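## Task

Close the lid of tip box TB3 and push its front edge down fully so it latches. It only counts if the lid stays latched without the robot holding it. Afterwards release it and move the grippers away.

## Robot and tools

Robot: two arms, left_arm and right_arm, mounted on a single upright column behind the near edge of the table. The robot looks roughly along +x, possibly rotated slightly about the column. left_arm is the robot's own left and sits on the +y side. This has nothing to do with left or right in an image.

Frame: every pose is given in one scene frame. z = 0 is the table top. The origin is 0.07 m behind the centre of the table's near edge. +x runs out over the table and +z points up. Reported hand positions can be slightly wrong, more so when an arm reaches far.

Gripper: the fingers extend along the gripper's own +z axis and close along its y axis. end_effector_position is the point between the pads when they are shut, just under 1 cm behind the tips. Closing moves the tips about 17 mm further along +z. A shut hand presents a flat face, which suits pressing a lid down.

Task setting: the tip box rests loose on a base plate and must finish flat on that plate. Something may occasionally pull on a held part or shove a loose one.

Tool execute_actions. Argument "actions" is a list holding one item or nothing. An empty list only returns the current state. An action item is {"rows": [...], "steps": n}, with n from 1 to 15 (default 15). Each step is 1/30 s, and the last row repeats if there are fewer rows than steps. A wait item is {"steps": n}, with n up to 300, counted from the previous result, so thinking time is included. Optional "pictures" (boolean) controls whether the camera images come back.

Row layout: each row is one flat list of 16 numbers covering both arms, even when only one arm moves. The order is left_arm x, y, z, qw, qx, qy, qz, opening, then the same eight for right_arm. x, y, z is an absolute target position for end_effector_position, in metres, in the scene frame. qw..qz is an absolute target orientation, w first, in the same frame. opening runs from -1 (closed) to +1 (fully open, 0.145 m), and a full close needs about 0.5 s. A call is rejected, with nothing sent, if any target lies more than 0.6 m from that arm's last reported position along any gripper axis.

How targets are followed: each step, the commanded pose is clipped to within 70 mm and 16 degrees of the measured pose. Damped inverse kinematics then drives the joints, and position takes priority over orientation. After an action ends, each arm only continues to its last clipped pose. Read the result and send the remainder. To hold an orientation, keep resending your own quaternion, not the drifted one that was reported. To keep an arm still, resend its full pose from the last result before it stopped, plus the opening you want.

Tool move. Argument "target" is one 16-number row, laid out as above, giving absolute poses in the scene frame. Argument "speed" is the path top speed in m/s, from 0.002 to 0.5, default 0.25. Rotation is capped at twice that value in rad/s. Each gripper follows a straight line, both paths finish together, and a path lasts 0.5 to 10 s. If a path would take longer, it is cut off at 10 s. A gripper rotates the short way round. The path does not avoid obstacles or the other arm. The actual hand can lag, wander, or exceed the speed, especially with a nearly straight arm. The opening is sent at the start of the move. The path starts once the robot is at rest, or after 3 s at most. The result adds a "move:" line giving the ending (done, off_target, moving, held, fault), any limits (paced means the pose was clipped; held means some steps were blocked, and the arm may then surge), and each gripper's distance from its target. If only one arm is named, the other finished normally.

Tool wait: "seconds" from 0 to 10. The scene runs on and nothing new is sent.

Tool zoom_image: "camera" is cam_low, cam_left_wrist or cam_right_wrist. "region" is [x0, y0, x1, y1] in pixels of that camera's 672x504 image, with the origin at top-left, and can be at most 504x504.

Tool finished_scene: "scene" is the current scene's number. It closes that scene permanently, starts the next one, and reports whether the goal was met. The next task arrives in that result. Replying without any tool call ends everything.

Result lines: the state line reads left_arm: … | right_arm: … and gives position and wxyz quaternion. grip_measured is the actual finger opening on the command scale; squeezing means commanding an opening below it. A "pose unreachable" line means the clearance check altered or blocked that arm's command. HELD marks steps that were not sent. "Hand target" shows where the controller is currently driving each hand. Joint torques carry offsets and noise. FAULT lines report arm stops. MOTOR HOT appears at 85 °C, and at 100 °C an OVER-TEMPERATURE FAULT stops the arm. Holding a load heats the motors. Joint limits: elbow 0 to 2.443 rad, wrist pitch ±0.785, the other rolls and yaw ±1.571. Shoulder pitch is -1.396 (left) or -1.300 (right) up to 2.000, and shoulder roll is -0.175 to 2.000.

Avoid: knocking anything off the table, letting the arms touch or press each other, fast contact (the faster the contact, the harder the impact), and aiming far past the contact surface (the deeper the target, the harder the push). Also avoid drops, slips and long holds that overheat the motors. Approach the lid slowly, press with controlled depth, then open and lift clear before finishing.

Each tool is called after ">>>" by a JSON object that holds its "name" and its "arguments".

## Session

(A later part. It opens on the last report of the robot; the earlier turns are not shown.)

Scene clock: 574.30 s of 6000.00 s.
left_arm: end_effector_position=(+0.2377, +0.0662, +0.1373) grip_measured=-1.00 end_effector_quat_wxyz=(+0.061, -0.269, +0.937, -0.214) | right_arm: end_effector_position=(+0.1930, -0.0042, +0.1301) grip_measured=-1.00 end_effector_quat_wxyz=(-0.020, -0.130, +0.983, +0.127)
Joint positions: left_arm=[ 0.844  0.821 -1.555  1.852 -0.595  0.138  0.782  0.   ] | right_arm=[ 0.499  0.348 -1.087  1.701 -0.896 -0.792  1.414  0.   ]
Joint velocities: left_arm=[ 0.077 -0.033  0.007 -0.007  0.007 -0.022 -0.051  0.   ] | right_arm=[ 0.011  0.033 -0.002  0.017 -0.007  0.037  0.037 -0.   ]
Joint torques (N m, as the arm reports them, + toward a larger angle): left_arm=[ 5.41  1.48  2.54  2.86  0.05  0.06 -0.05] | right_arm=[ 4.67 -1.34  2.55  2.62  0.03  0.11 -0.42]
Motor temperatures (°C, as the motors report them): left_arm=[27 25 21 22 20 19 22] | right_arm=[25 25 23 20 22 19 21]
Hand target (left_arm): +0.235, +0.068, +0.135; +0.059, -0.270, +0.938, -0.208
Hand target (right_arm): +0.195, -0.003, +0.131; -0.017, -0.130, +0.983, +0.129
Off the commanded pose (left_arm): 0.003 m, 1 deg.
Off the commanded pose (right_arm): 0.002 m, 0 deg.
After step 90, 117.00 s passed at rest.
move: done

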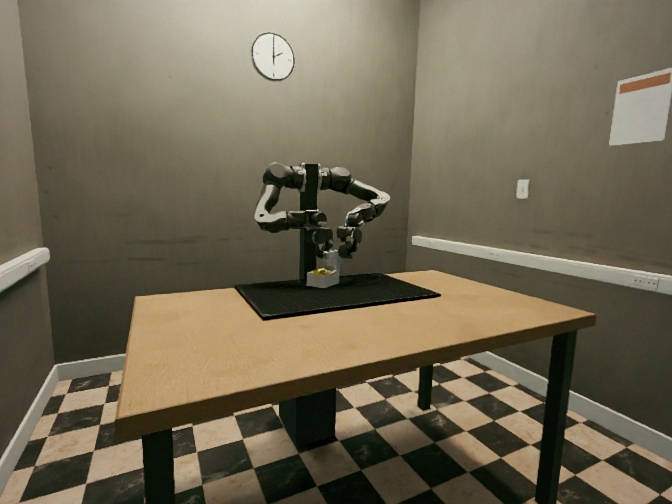

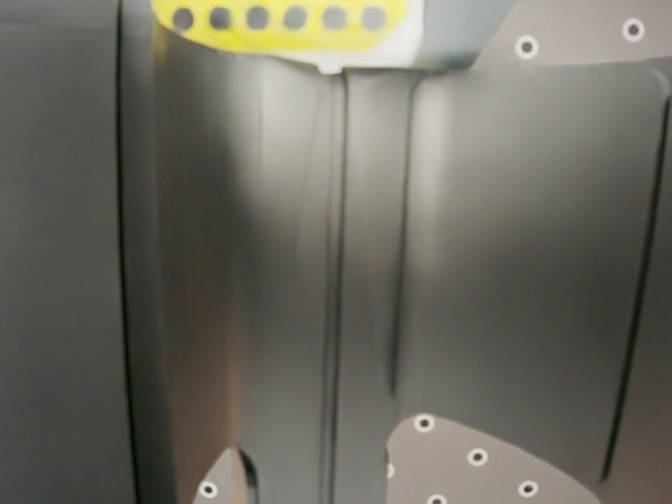

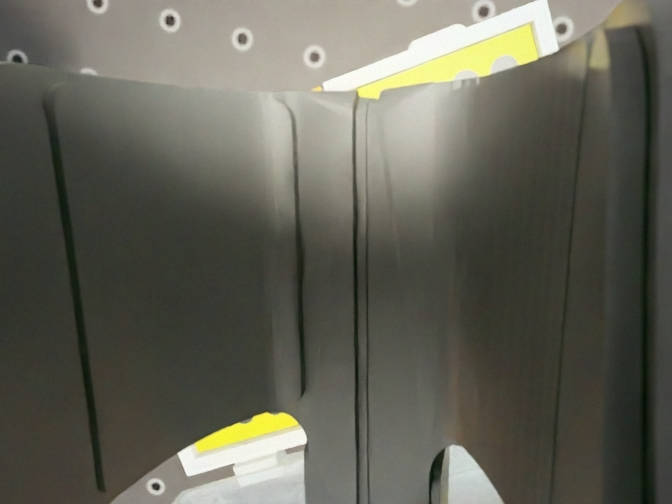

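>>> {"name": "move", "arguments": {"target": [0.229, 0.063, 0.135, 0.0597, -0.2692, 0.9384, -0.2080, -1, 0.193, -0.0045, 0.131, -0.017, -0.1294, 0.983, 0.1294, -1], "speed": 0.02}}

>>> {"name": "zoom_image", "arguments": {"camera": "cam_low", "region": [290, 215, 370, 295]}}

Scene clock: 592.63 s of 6000.00 s.
left_arm: end_effector_position=(+0.2322, +0.0628, +0.1371) grip_measured=-1.00 end_effector_quat_wxyz=(+0.063, -0.270, +0.937, -0.213) | right_arm: end_effector_position=(+0.1929, -0.0054, +0.1300) grip_measured=-1.00 end_effector_quat_wxyz=(-0.018, -0.130, +0.983, +0.126)
Joint positions: left_arm=[ 0.836  0.814 -1.565  1.874 -0.608  0.174  0.79   0.   ] | right_arm=[ 0.497  0.352 -1.087  1.706 -0.9   -0.792  1.413  0.   ]
Joint velocities: left_arm=[-0.011 -0.011 -0.017 -0.022  0.022 -0.007 -0.051  0.   ] | right_arm=[-0.033 -0.011 -0.012 -0.007 -0.007  0.051  0.007 -0.   ]
Joint torques (N m, as the arm reports them, + toward a larger angle): left_arm=[ 5.23  0.71  2.46  3.27  0.01  0.05 -0.06] | right_arm=[ 3.46 -0.76  2.45  3.71  0.03  0.22 -0.41]
Motor temperatures (°C, as the motors report them): left_arm=[27 25 21 22 20 19 22] | right_arm=[25 25 23 20 22 19 22]
Hand target (left_arm): +0.229, +0.063, +0.135; +0.060, -0.269, +0.938, -0.208
Hand target (right_arm): +0.193, -0.005, +0.131; -0.017, -0.129, +0.983, +0.129
Off the commanded pose (left_arm): 0.004 m, 1 deg.
Off the commanded pose (right_arm): 0.001 m, 0 deg.
After step 90, 14.63 s passed at rest.
move: off_target (left_arm)

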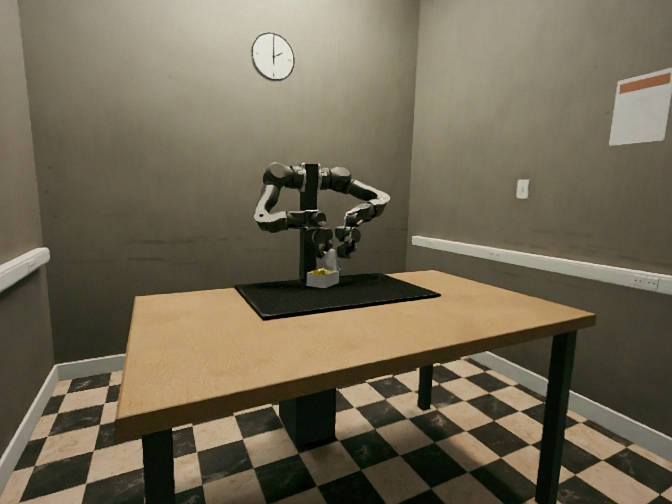

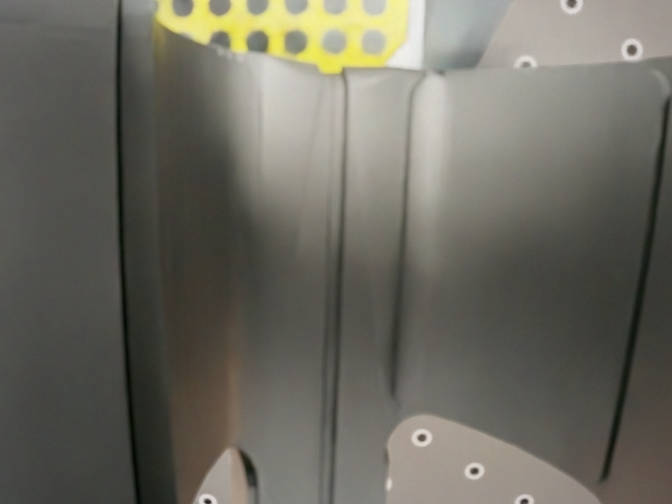

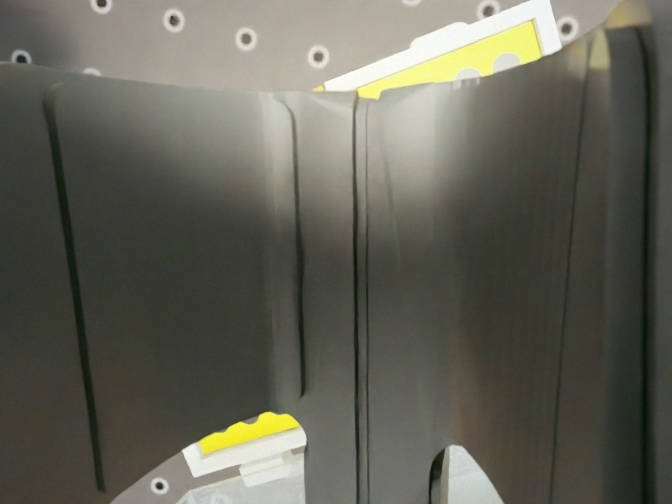

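Region (290, 215, 370, 295) of cam_low's 672x504 image, scaled by 6.300, with more detail than that image has.

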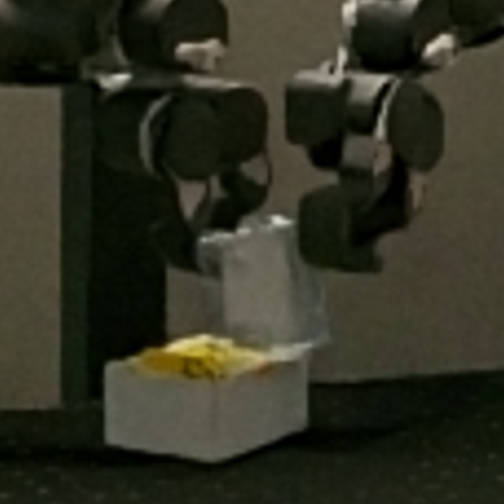

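>>> {"name": "move", "arguments": {"target": [0.2215, 0.0584, 0.134, 0.0597, -0.2692, 0.9384, -0.2080, -1, 0.186, -0.009, 0.127, -0.017, -0.1294, 0.983, 0.1294, -1], "speed": 0.02}}

>>> {"name": "zoom_image", "arguments": {"camera": "cam_low", "region": [290, 215, 370, 295]}}

Scene clock: 606.23 s of 6000.00 s.
left_arm: end_effector_position=(+0.2250, +0.0584, +0.1360) grip_measured=-1.00 end_effector_quat_wxyz=(+0.064, -0.270, +0.937, -0.212) | right_arm: end_effector_position=(+0.1856, -0.0099, +0.1259) grip_measured=-1.00 end_effector_quat_wxyz=(-0.019, -0.130, +0.983, +0.126)
Joint positions: left_arm=[ 0.819  0.805 -1.572  1.897 -0.628  0.21   0.797  0.   ] | right_arm=[ 0.465  0.377 -1.086  1.732 -0.928 -0.792  1.395  0.   ]
Joint velocities: left_arm=[ 0.033 -0.011  0.007  0.012 -0.095 -0.051  0.066 -0.   ] | right_arm=[-0.011  0.011 -0.007 -0.002 -0.022  0.066 -0.081  0.   ]
Joint torques (N m, as the arm reports them, + toward a larger angle): left_arm=[ 4.9   0.48  2.49  3.51  0.05  0.04 -0.05] | right_arm=[ 3.36 -0.76  2.44  3.63  0.02  0.23 -0.42]
Motor temperatures (°C, as the motors report them): left_arm=[27 25 21 22 20 19 22] | right_arm=[25 25 23 21 22 19 22]
Hand target (left_arm): +0.221, +0.059, +0.134; +0.060, -0.269, +0.938, -0.208
Hand target (right_arm): +0.186, -0.009, +0.127; -0.017, -0.129, +0.983, +0.129
Off the commanded pose (left_arm): 0.004 m, 1 deg.
Off the commanded pose (right_arm): 0.002 m, 0 deg.
joint sent to its limit (left arm) — the command would take joint 3 (upper arm roll) past its lower limit, so that joint was sent only as far as its limit.
After step 90, 9.77 s passed at rest.
move: off_target (left_arm)

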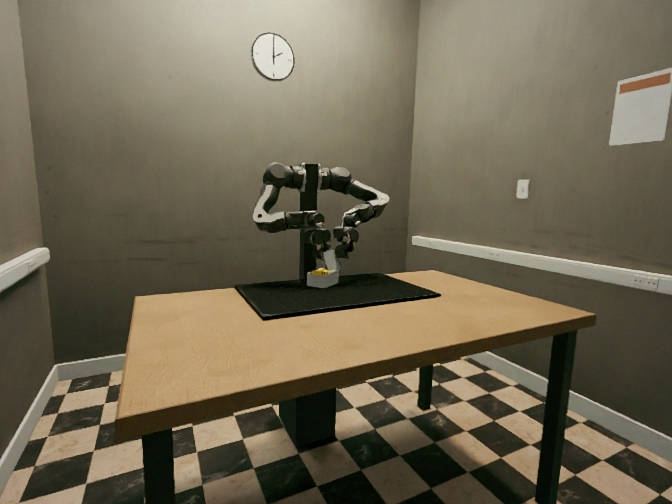

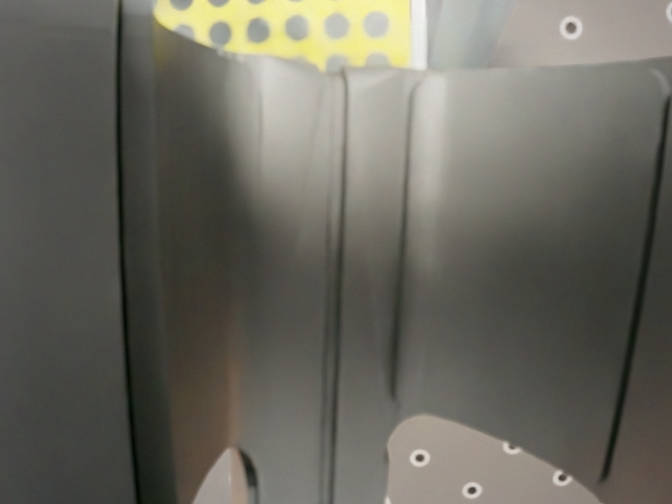

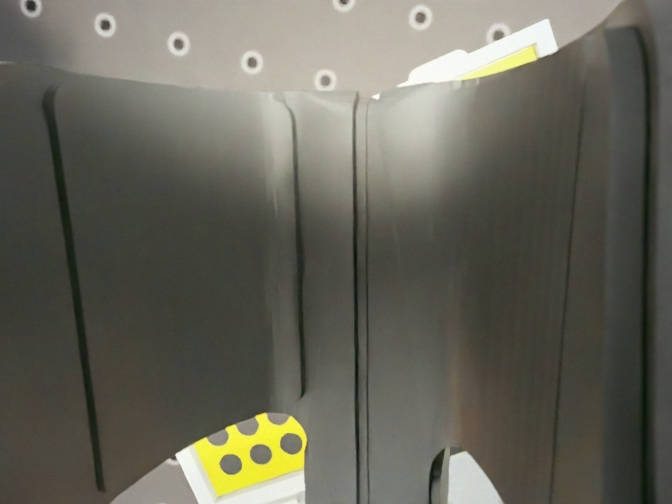

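Region (290, 215, 370, 295) of cam_low's 672x504 image, scaled by 6.300, with more detail than that image has.

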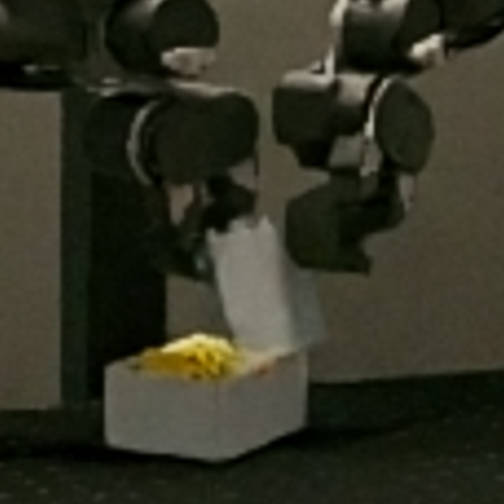

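>>> {"name": "move", "arguments": {"target": [0.207, 0.0494, 0.133, 0.0597, -0.2692, 0.9384, -0.2080, -1, 0.164, -0.023, 0.121, -0.017, -0.1294, 0.983, 0.1294, -1], "speed": 0.03}}

>>> {"name": "zoom_image", "arguments": {"camera": "cam_low", "region": [290, 215, 370, 295]}}

Scene clock: 627.47 s of 6000.00 s.
left_arm: end_effector_position=(+0.2095, +0.0490, +0.1347) grip_measured=-1.00 end_effector_quat_wxyz=(+0.062, -0.270, +0.937, -0.212) | right_arm: end_effector_position=(+0.1635, -0.0246, +0.1192) grip_measured=-1.00 end_effector_quat_wxyz=(-0.019, -0.131, +0.983, +0.125)
Joint positions: left_arm=[ 0.774  0.784 -1.572  1.943 -0.672  0.273  0.822  0.   ] | right_arm=[ 0.368  0.454 -1.074  1.826 -0.997 -0.787  1.364  0.   ]
Joint velocities: left_arm=[-0.055 -0.033 -0.007 -0.002  0.007 -0.037  0.095 -0.   ] | right_arm=[-0.011  0.011 -0.002  0.007 -0.007  0.037 -0.051 -0.   ]
Joint torques (N m, as the arm reports them, + toward a larger angle): left_arm=[ 4.95  0.6   2.52  3.63  0.01  0.07 -0.07] | right_arm=[ 2.74 -0.57  2.32  3.82  0.03  0.27 -0.41]
Motor temperatures (°C, as the motors report them): left_arm=[27 24 21 23 20 19 22] | right_arm=[25 25 23 21 22 19 22]
Hand target (left_arm): +0.207, +0.049, +0.133; +0.060, -0.270, +0.938, -0.208
Hand target (right_arm): +0.164, -0.023, +0.121; -0.017, -0.129, +0.983, +0.129
Off the commanded pose (left_arm): 0.003 m, 1 deg.
Off the commanded pose (right_arm): 0.003 m, 1 deg.
joint sent to its limit (left arm) — the command would take joint 3 (upper arm roll) past its lower limit, so that joint was sent only as far as its limit.
After step 90, 17.13 s passed at rest.
move: done

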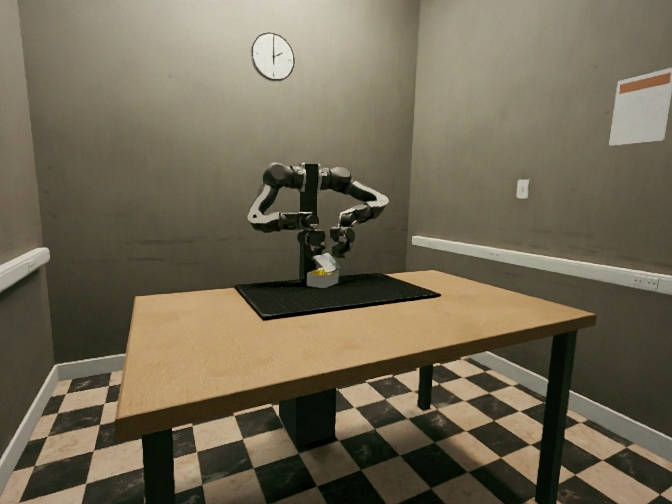

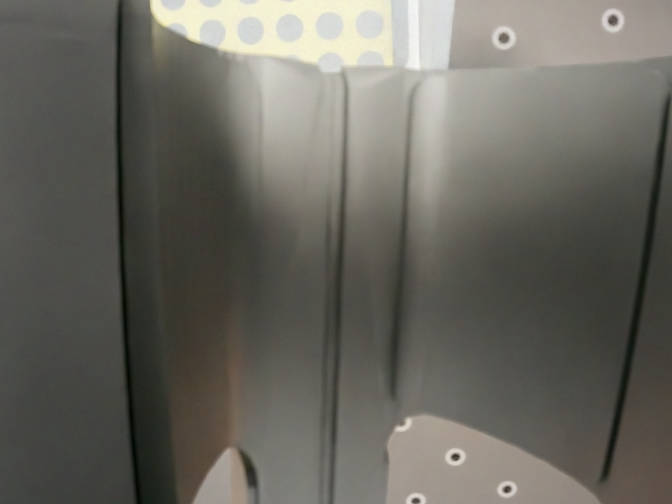

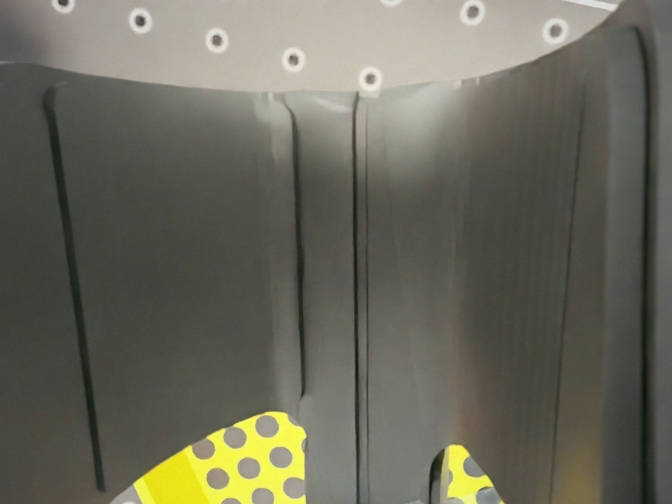

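Region (290, 215, 370, 295) of cam_low's 672x504 image, scaled by 6.300, with more detail than that image has.

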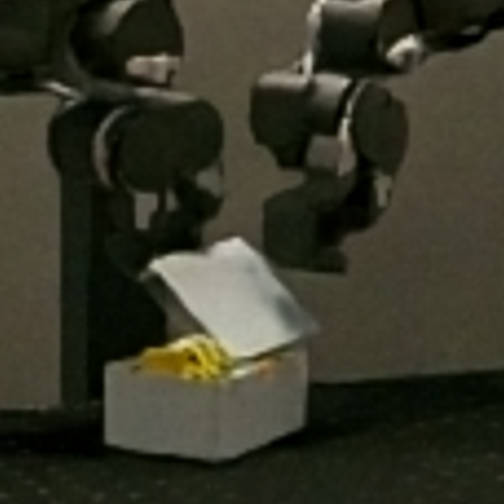

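>>> {"name": "execute_actions", "arguments": {"actions": []}}

Scene clock: 672.50 s of 6000.00 s.
left_arm: end_effector_position=(+0.2095, +0.0490, +0.1347) grip_measured=-1.00 end_effector_quat_wxyz=(+0.062, -0.270, +0.937, -0.212) | right_arm: end_effector_position=(+0.1635, -0.0246, +0.1192) grip_measured=-1.00 end_effector_quat_wxyz=(-0.019, -0.131, +0.983, +0.125)
Joint positions: left_arm=[ 0.774  0.784 -1.572  1.943 -0.672  0.273  0.822  0.   ] | right_arm=[ 0.368  0.454 -1.074  1.826 -0.997 -0.787  1.364  0.   ]
Joint velocities: left_arm=[ 0.077 -0.187 -0.017 -0.017 -0.051 -0.081  0.081 -0.   ] | right_arm=[-0.033 -0.011  0.007 -0.002  0.007 -0.081 -0.022 -0.   ]
Joint torques (N m, as the arm reports them, + toward a larger angle): left_arm=[ 4.98  0.58  2.47  3.57  0.02  0.09 -0.06] | right_arm=[ 2.74 -0.58  2.33  3.82  0.02  0.27 -0.41]
Motor temperatures (°C, as the motors report them): left_arm=[27 24 21 23 20 19 22] | right_arm=[25 24 23 21 22 19 22]
Hand target (left_arm): +0.207, +0.049, +0.133; +0.060, -0.270, +0.938, -0.208
Hand target (right_arm): +0.164, -0.023, +0.121; -0.017, -0.129, +0.983, +0.129
Off the commanded pose (left_arm): 0.003 m, 1 deg.
Off the commanded pose (right_arm): 0.003 m, 1 deg.
Steps of this call (steps 1 to 90: nothing new was sent; then 42.03 s passed at rest). Readings (end_effector_position):
1: left_arm (+0.2095, +0.0490, +0.1347) | right_arm (+0.1635, -0.0246, +0.1192)
2: left_arm (+0.2095, +0.0490, +0.1347) | right_arm (+0.1635, -0.0246, +0.1192)
4: left_arm (+0.2095, +0.0490, +0.1347) | right_arm (+0.1635, -0.0246, +0.1192)
8: left_arm (+0.2095, +0.0490, +0.1347) | right_arm (+0.1635, -0.0246, +0.1192)
90: the state above

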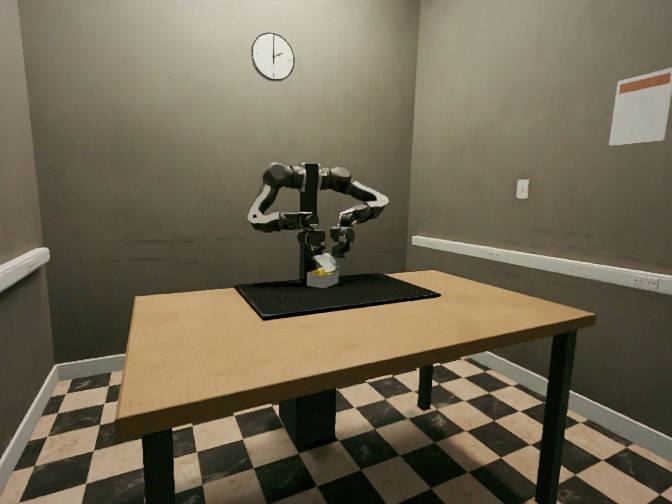

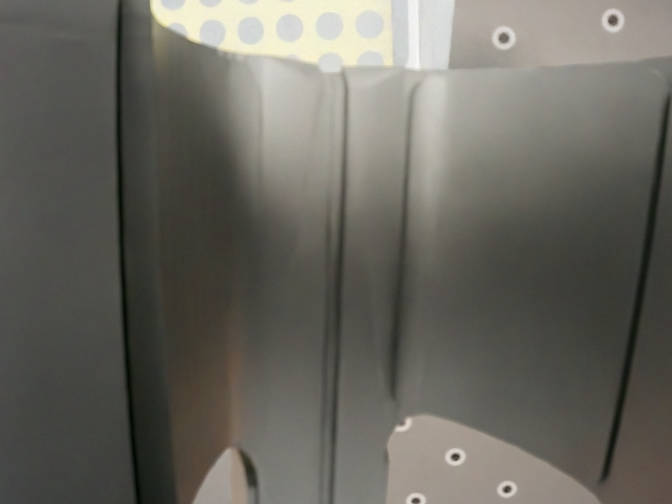

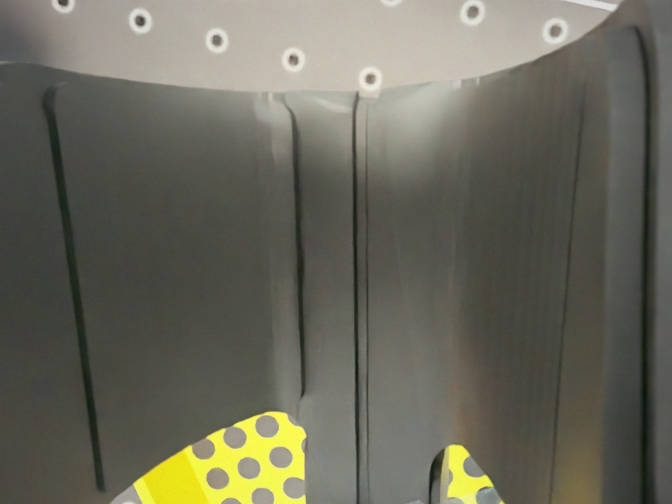

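>>> {"name": "zoom_image", "arguments": {"camera": "cam_low", "region": [290, 215, 370, 295]}}

Region (290, 215, 370, 295) of cam_low's 672x504 image, scaled by 6.300, with more detail than that image has.

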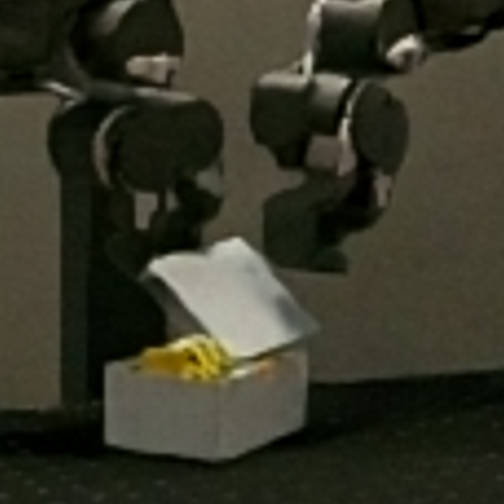

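>>> {"name": "move", "arguments": {"target": [0.207,0.0494,0.133,0.0597,-0.2692,0.9384,-0.2080,-1, 0.154,-0.0295,0.107,-0.017,-0.1294,0.983,0.1294,-1], "speed": 0.03}}

>>> {"name": "zoom_image", "arguments": {"camera": "cam_low", "region": [290, 215, 370, 295]}}

Scene clock: 683.67 s of 6000.00 s.
left_arm: end_effector_position=(+0.2096, +0.0490, +0.1347) grip_measured=-1.00 end_effector_quat_wxyz=(+0.063, -0.270, +0.937, -0.212) | right_arm: end_effector_position=(+0.1539, -0.0298, +0.1070) grip_measured=-1.00 end_effector_quat_wxyz=(-0.017, -0.129, +0.983, +0.127)
Joint positions: left_arm=[ 0.774  0.784 -1.572  1.943 -0.673  0.273  0.823  0.   ] | right_arm=[ 0.309  0.482 -1.074  1.826 -1.094 -0.792  1.282  0.   ]
Joint velocities: left_arm=[-0.099 -0.121 -0.002 -0.002 -0.007  0.007 -0.007  0.   ] | right_arm=[-0.077  0.011  0.017  0.002 -0.051 -0.007  0.007 -0.   ]
Joint torques (N m, as the arm reports them, + toward a larger angle): left_arm=[ 4.89  0.49  2.32  3.41 -0.01  0.07 -0.05] | right_arm=[ 2.59 -0.24  1.72  2.84  0.03  0.11 -0.45]
Motor temperatures (°C, as the motors report them): left_arm=[27 24 20 23 20 19 22] | right_arm=[25 24 23 21 22 19 22]
Hand target (left_arm): +0.207, +0.049, +0.133; +0.060, -0.269, +0.938, -0.208
Hand target (right_arm): +0.154, -0.029, +0.107; -0.017, -0.129, +0.983, +0.129
Off the commanded pose (left_arm): 0.003 m, 1 deg.
Off the commanded pose (right_arm): 0.000 m, 0 deg.
joint sent to its limit (left arm) — the command would take joint 3 (upper arm roll) past its lower limit, so that joint was sent only as far as its limit.
After step 90, 7.40 s passed at rest.
move: done

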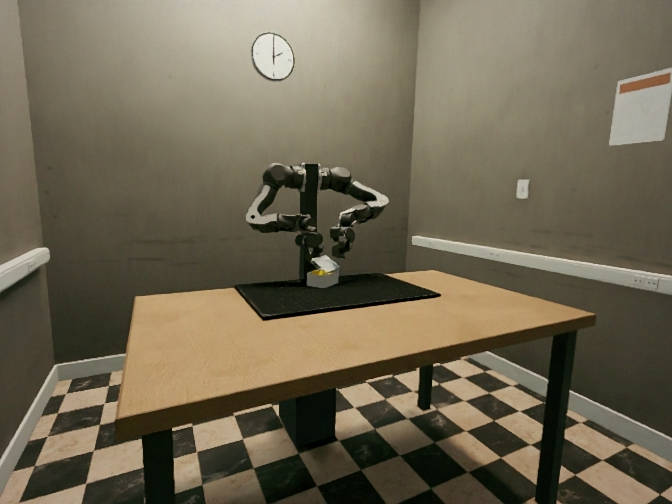

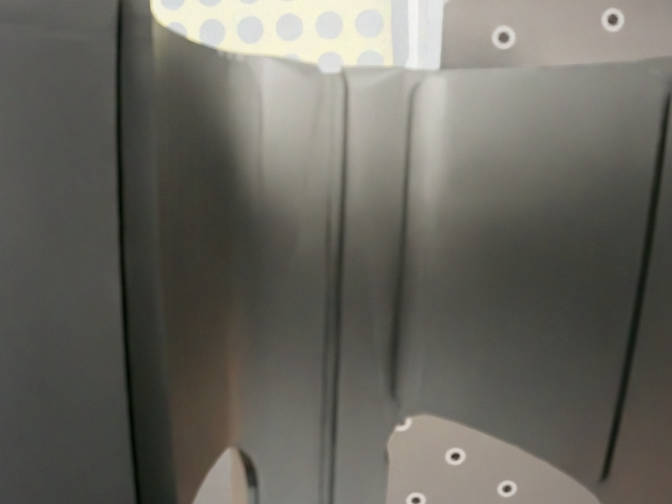

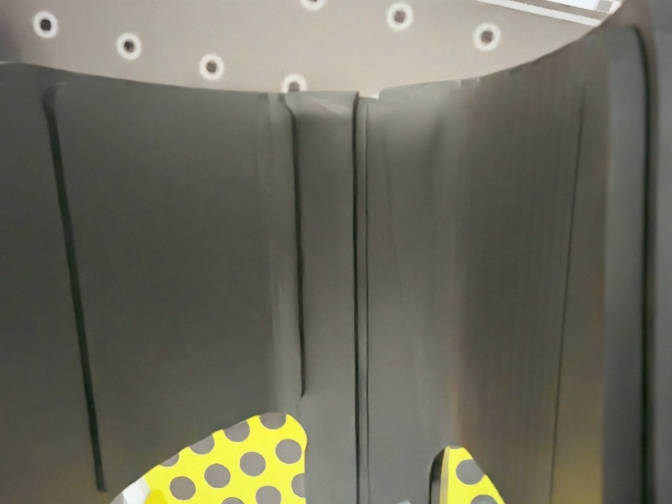

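Region (290, 215, 370, 295) of cam_low's 672x504 image, scaled by 6.300, with more detail than that image has.

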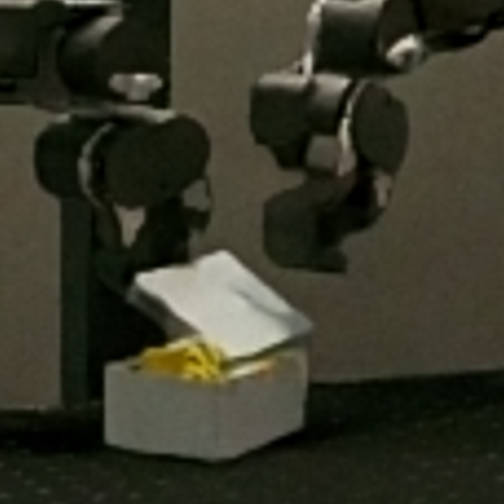

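>>> {"name": "move", "arguments": {"target": [0.207,0.0494,0.133,0.0597,-0.2692,0.9384,-0.2080,-1, 0.143,-0.0362,0.085,-0.017,-0.1294,0.983,0.1294,-1], "speed": 0.03}}

>>> {"name": "zoom_image", "arguments": {"camera": "cam_low", "region": [290, 215, 370, 295]}}

Scene clock: 690.37 s of 6000.00 s.
left_arm: end_effector_position=(+0.2096, +0.0490, +0.1347) grip_measured=-1.00 end_effector_quat_wxyz=(+0.063, -0.270, +0.937, -0.212) | right_arm: end_effector_position=(+0.1441, -0.0366, +0.0854) grip_measured=-1.00 end_effector_quat_wxyz=(-0.016, -0.128, +0.983, +0.128)
Joint positions: left_arm=[ 0.774  0.784 -1.572  1.943 -0.673  0.273  0.823  0.   ] | right_arm=[ 0.253  0.506 -1.092  1.78  -1.238 -0.792  1.14   0.   ]
Joint velocities: left_arm=[ 0.055  0.055 -0.012 -0.007  0.007 -0.007 -0.007 -0.   ] | right_arm=[ 0.011  0.033 -0.007 -0.017  0.066  0.022 -0.037  0.   ]
Joint torques (N m, as the arm reports them, + toward a larger angle): left_arm=[ 4.92  0.39  2.36  3.48  0.01  0.08 -0.06] | right_arm=[ 2.21 -0.02  1.06  2.91  0.03  0.11 -0.45]
Motor temperatures (°C, as the motors report them): left_arm=[27 24 20 23 20 19 22] | right_arm=[25 24 23 21 22 19 22]
Hand target (left_arm): +0.207, +0.049, +0.133; +0.060, -0.269, +0.938, -0.208
Hand target (right_arm): +0.143, -0.036, +0.085; -0.018, -0.130, +0.983, +0.129
Off the commanded pose (left_arm): 0.003 m, 1 deg.
Off the commanded pose (right_arm): 0.001 m, 0 deg.
joint sent to its limit (left arm) — the command would take joint 3 (upper arm roll) past its lower limit, so that joint was sent only as far as its limit.
joint sent to its limit (right arm) — the command would take joint 6 (wrist pitch) past its lower limit, so that joint was sent only as far as its limit.
After step 90, 2.63 s passed at rest.
move: done

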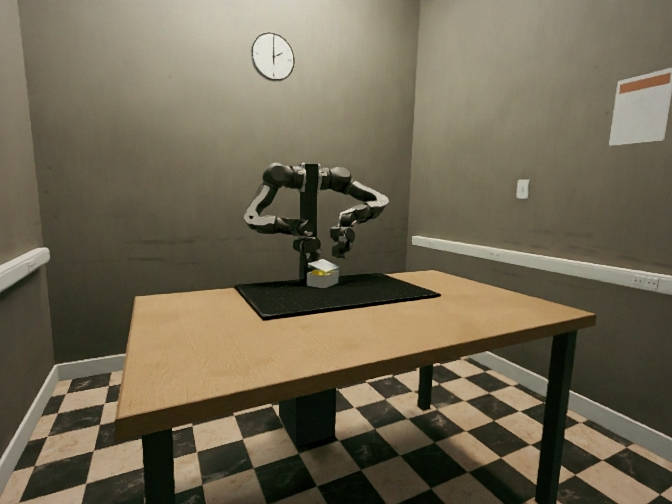

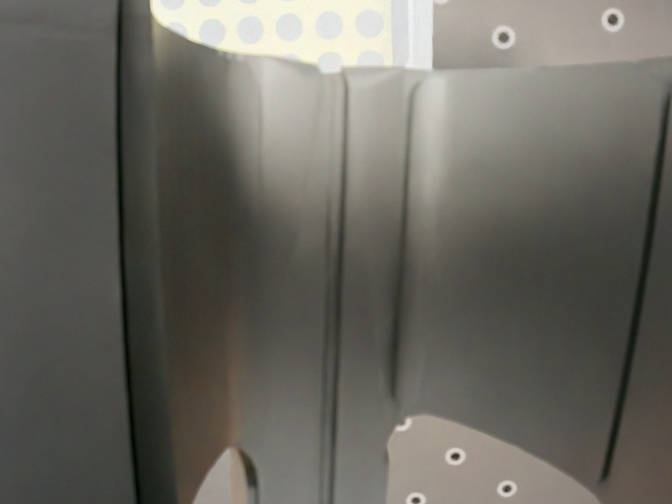

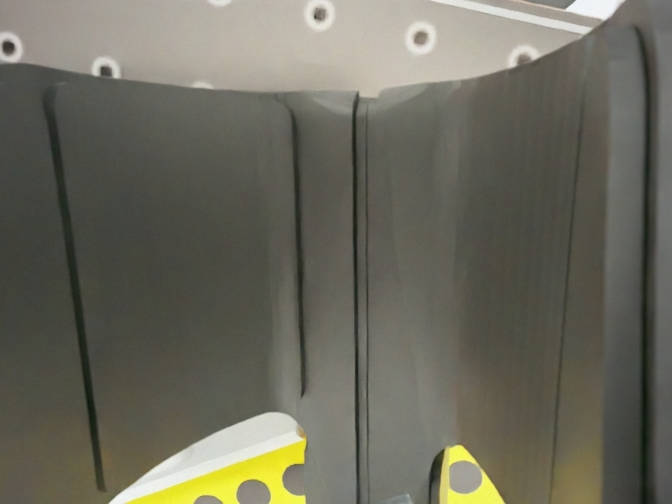

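Region (290, 215, 370, 295) of cam_low's 672x504 image, scaled by 6.300, with more detail than that image has.

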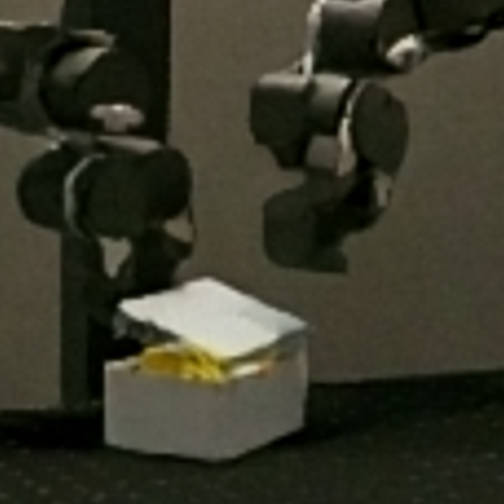

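>>> {"name": "move", "arguments": {"target": [0.207,0.0494,0.133,0.0597,-0.2692,0.9384,-0.2080,-1, 0.129,-0.0455,0.082,-0.017,-0.1294,0.983,0.1294,-1], "speed": 0.02}}

>>> {"name": "zoom_image", "arguments": {"camera": "cam_low", "region": [290, 215, 370, 295]}}

Scene clock: 710.97 s of 6000.00 s.
left_arm: end_effector_position=(+0.2096, +0.0490, +0.1347) grip_measured=-1.00 end_effector_quat_wxyz=(+0.063, -0.270, +0.937, -0.212) | right_arm: end_effector_position=(+0.1283, -0.0469, +0.0805) grip_measured=-1.00 end_effector_quat_wxyz=(-0.020, -0.131, +0.983, +0.125)
Joint positions: left_arm=[ 0.774  0.784 -1.572  1.943 -0.673  0.273  0.823  0.   ] | right_arm=[ 0.194  0.558 -1.092  1.82  -1.293 -0.787  1.1    0.   ]
Joint velocities: left_arm=[ 0.033 -0.055 -0.002  0.007 -0.066 -0.007 -0.051  0.   ] | right_arm=[-0.011 -0.033  0.027  0.017  0.007  0.007  0.022 -0.   ]
Joint torques (N m, as the arm reports them, + toward a larger angle): left_arm=[ 4.95  0.45  2.41  3.36  0.    0.06 -0.06] | right_arm=[ 1.69  0.22  1.83  4.01  0.02  0.29 -0.43]
Motor temperatures (°C, as the motors report them): left_arm=[26 24 20 23 20 19 22] | right_arm=[24 24 23 21 22 19 22]
Hand target (left_arm): +0.207, +0.049, +0.133; +0.060, -0.269, +0.938, -0.208
Hand target (right_arm): +0.129, -0.045, +0.082; -0.017, -0.129, +0.983, +0.129
Off the commanded pose (left_arm): 0.003 m, 1 deg.
Off the commanded pose (right_arm): 0.002 m, 1 deg.
joint sent to its limit (left arm) — the command would take joint 3 (upper arm roll) past its lower limit, so that joint was sent only as far as its limit.
After step 90, 16.50 s passed at rest.
move: done

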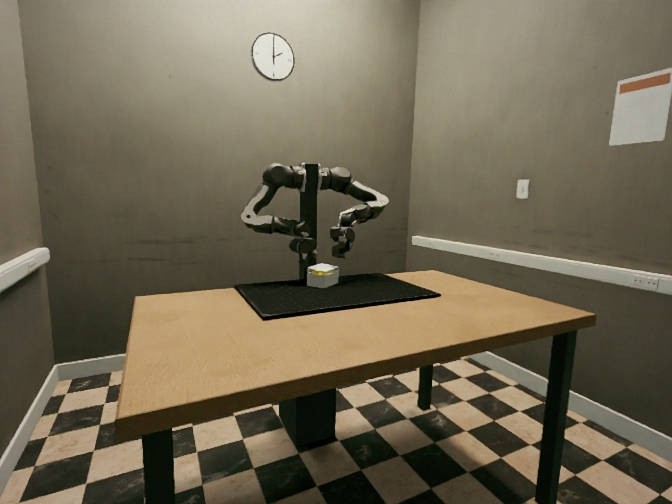

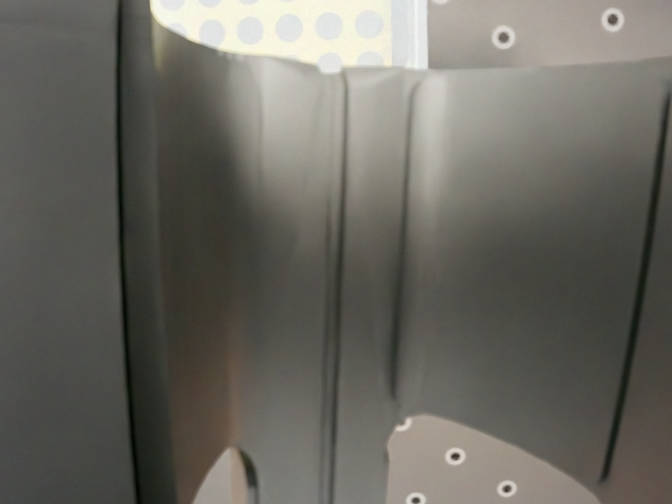

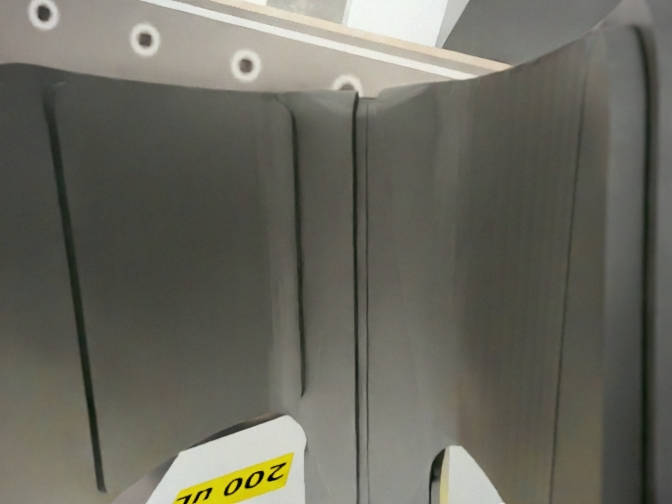

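Region (290, 215, 370, 295) of cam_low's 672x504 image, scaled by 6.300, with more detail than that image has.

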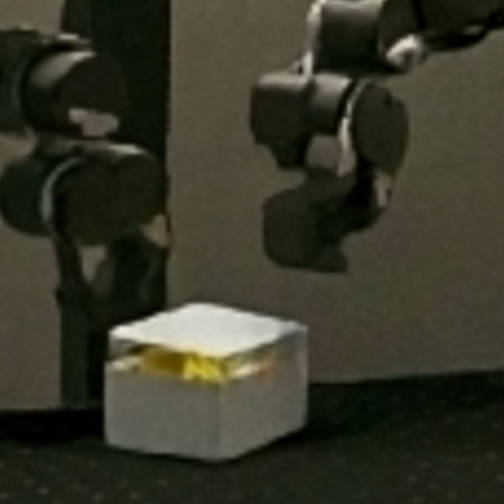

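>>> {"name": "move", "arguments": {"target": [0.207,0.0494,0.133,0.0873,-0.2674,0.9559,-0.0843,-1, 0.118,-0.0525,0.083,-0.017,-0.1294,0.983,0.1294,-1], "speed": 0.2}}

>>> {"name": "move", "arguments": {"target": [0.1854,-0.0079,0.113,0.0873,-0.2674,0.9559,-0.0843,-1, 0.115,-0.14,0.185,0.0701,0.1101,0.8362,0.5327,-1], "speed": 0.3}}

Scene clock: 831.97 s of 6000.00 s.
left_arm: end_effector_position=(+0.2068, +0.0473, +0.1342) grip_measured=-1.00 end_effector_quat_wxyz=(+0.087, -0.266, +0.956, -0.090) | right_arm: end_effector_position=(+0.1173, -0.0535, +0.0817) grip_measured=-1.00 end_effector_quat_wxyz=(-0.019, -0.131, +0.983, +0.126)
Joint positions: left_arm=[ 0.808  0.608 -1.573  1.921 -0.8    0.4    1.204  0.   ] | right_arm=[ 0.155  0.602 -1.092  1.867 -1.32  -0.77   1.082  0.   ]
Joint velocities: left_arm=[-0.033 -0.077 -0.017  0.007  0.007  0.022 -0.095 -0.   ] | right_arm=[ 0.033 -0.055 -0.002 -0.017  0.022  0.007 -0.022 -0.   ]
Joint torques (N m, as the arm reports them, + toward a larger angle): left_arm=[ 6.06  0.14  2.73  2.69 -0.02  0.09  0.04] | right_arm=[ 1.33  0.66  1.74  4.01  0.03  0.29 -0.41]
Motor temperatures (°C, as the motors report them): left_arm=[26 24 20 23 20 19 22] | right_arm=[24 24 23 22 22 19 22]
Hand target (left_arm): +0.207, +0.050, +0.133; +0.087, -0.267, +0.956, -0.085
Hand target (right_arm): +0.118, -0.053, +0.083; -0.017, -0.129, +0.983, +0.129
Off the commanded pose (left_arm): 0.002 m, 1 deg.
Off the commanded pose (right_arm): 0.002 m, 1 deg.
After step 90, 117.00 s passed at rest.
move: done

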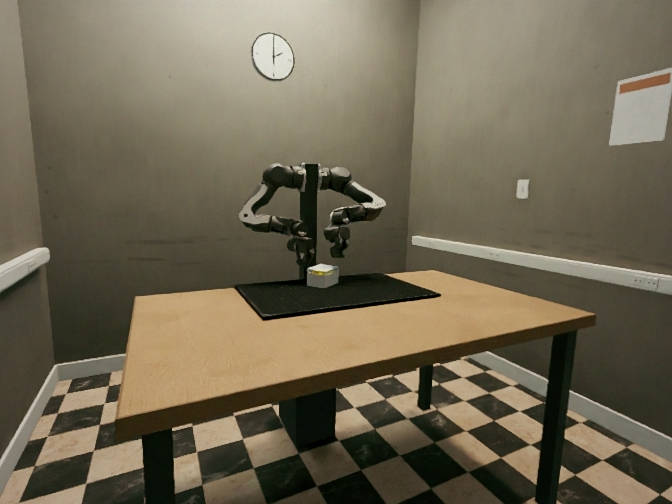

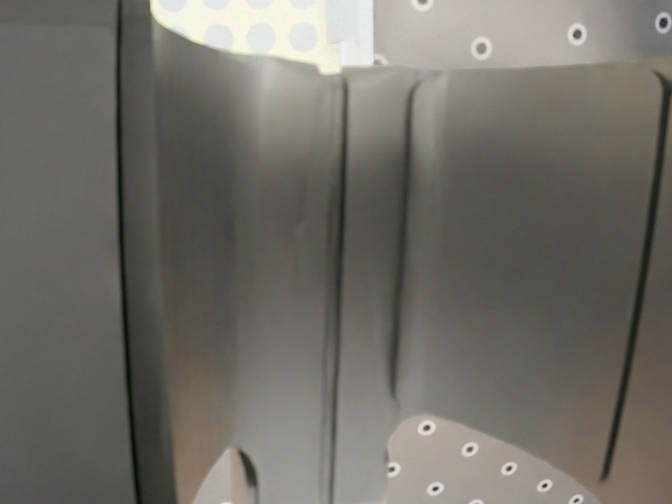

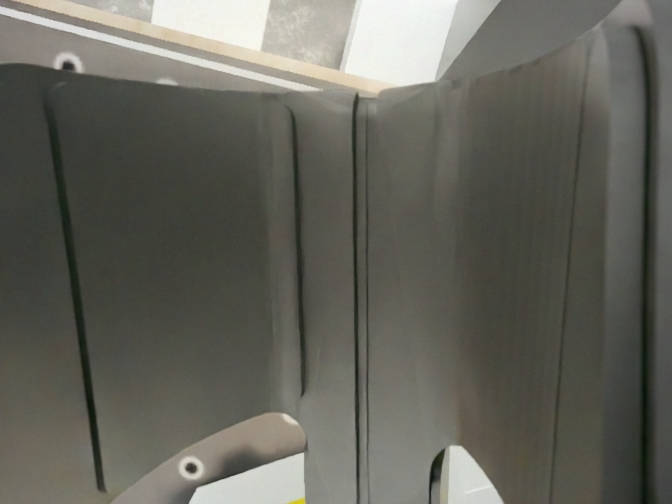

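Scene clock: 834.07 s of 6000.00 s.
left_arm: end_effector_position=(+0.1869, -0.0099, +0.1157) grip_measured=-1.00 end_effector_quat_wxyz=(+0.089, -0.266, +0.955, -0.091) | right_arm: end_effector_position=(+0.1095, -0.1388, +0.1823) grip_measured=-1.00 end_effector_quat_wxyz=(+0.062, +0.114, +0.838, +0.531)
Joint positions: left_arm=[ 0.694  0.34  -1.573  1.778 -0.955  0.5    1.293  0.   ] | right_arm=[-0.538  1.399 -0.578  1.912 -1.261 -0.356 -0.549  0.   ]
Joint velocities: left_arm=[-0.055  0.077 -0.027 -0.012 -0.022 -0.125 -0.007 -0.   ] | right_arm=[-0.055 -0.055 -0.007 -0.007  0.051 -0.022 -0.037  0.   ]
Joint torques (N m, as the arm reports them, + toward a larger angle): left_arm=[ 4.84 -1.67  2.26  2.87 -0.03  0.1   0.04] | right_arm=[ 0.16  4.33  1.75  1.82  0.19  0.24 -0.84]
Motor temperatures (°C, as the motors report them): left_arm=[26 24 20 23 20 19 22] | right_arm=[24 24 23 22 22 19 22]
Hand target (left_arm): +0.185, -0.008, +0.114; +0.087, -0.268, +0.956, -0.085
Hand target (right_arm): +0.111, -0.139, +0.183; +0.065, +0.113, +0.836, +0.532
Off the commanded pose (left_arm): 0.004 m, 1 deg.
Off the commanded pose (right_arm): 0.006 m, 1 deg.
joint sent to its limit (left arm) — the command would take joint 3 (upper arm roll) past its lower limit, so that joint was sent only as far as its limit.
move: off_target (left_arm, right_arm)

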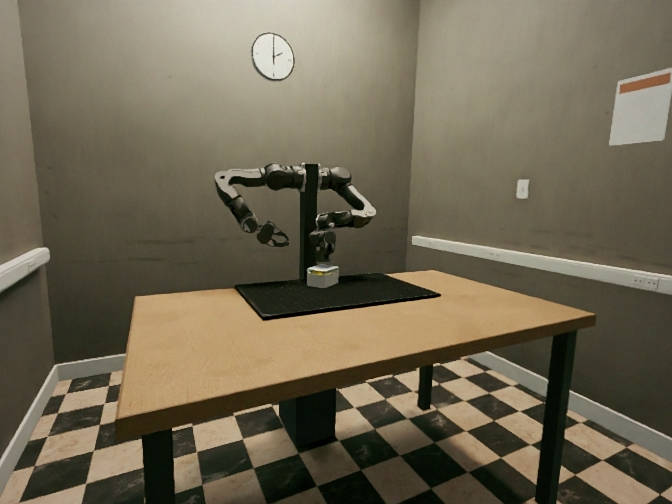

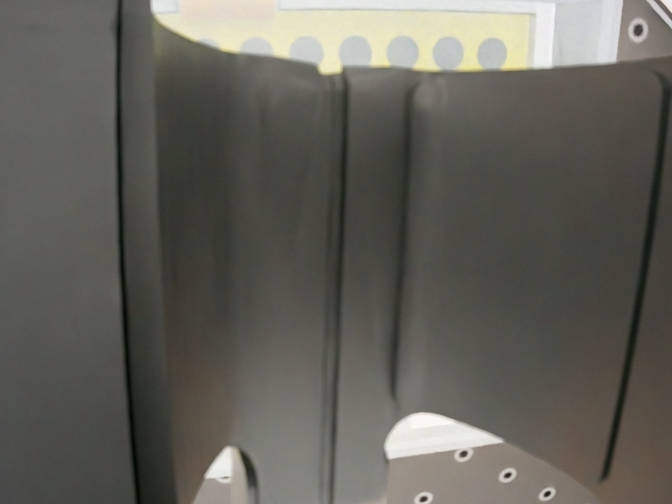

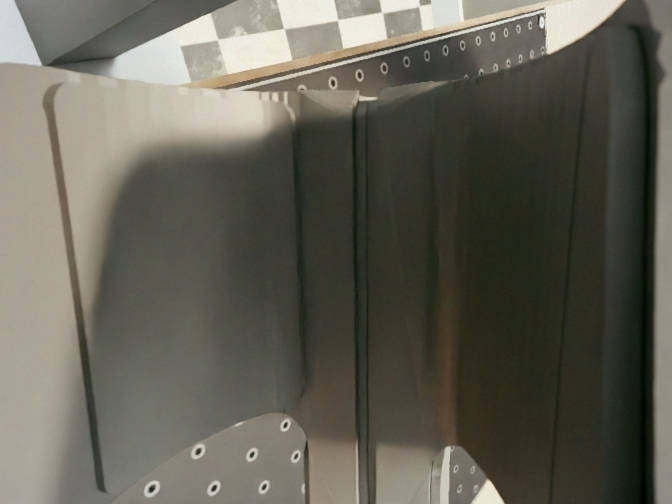

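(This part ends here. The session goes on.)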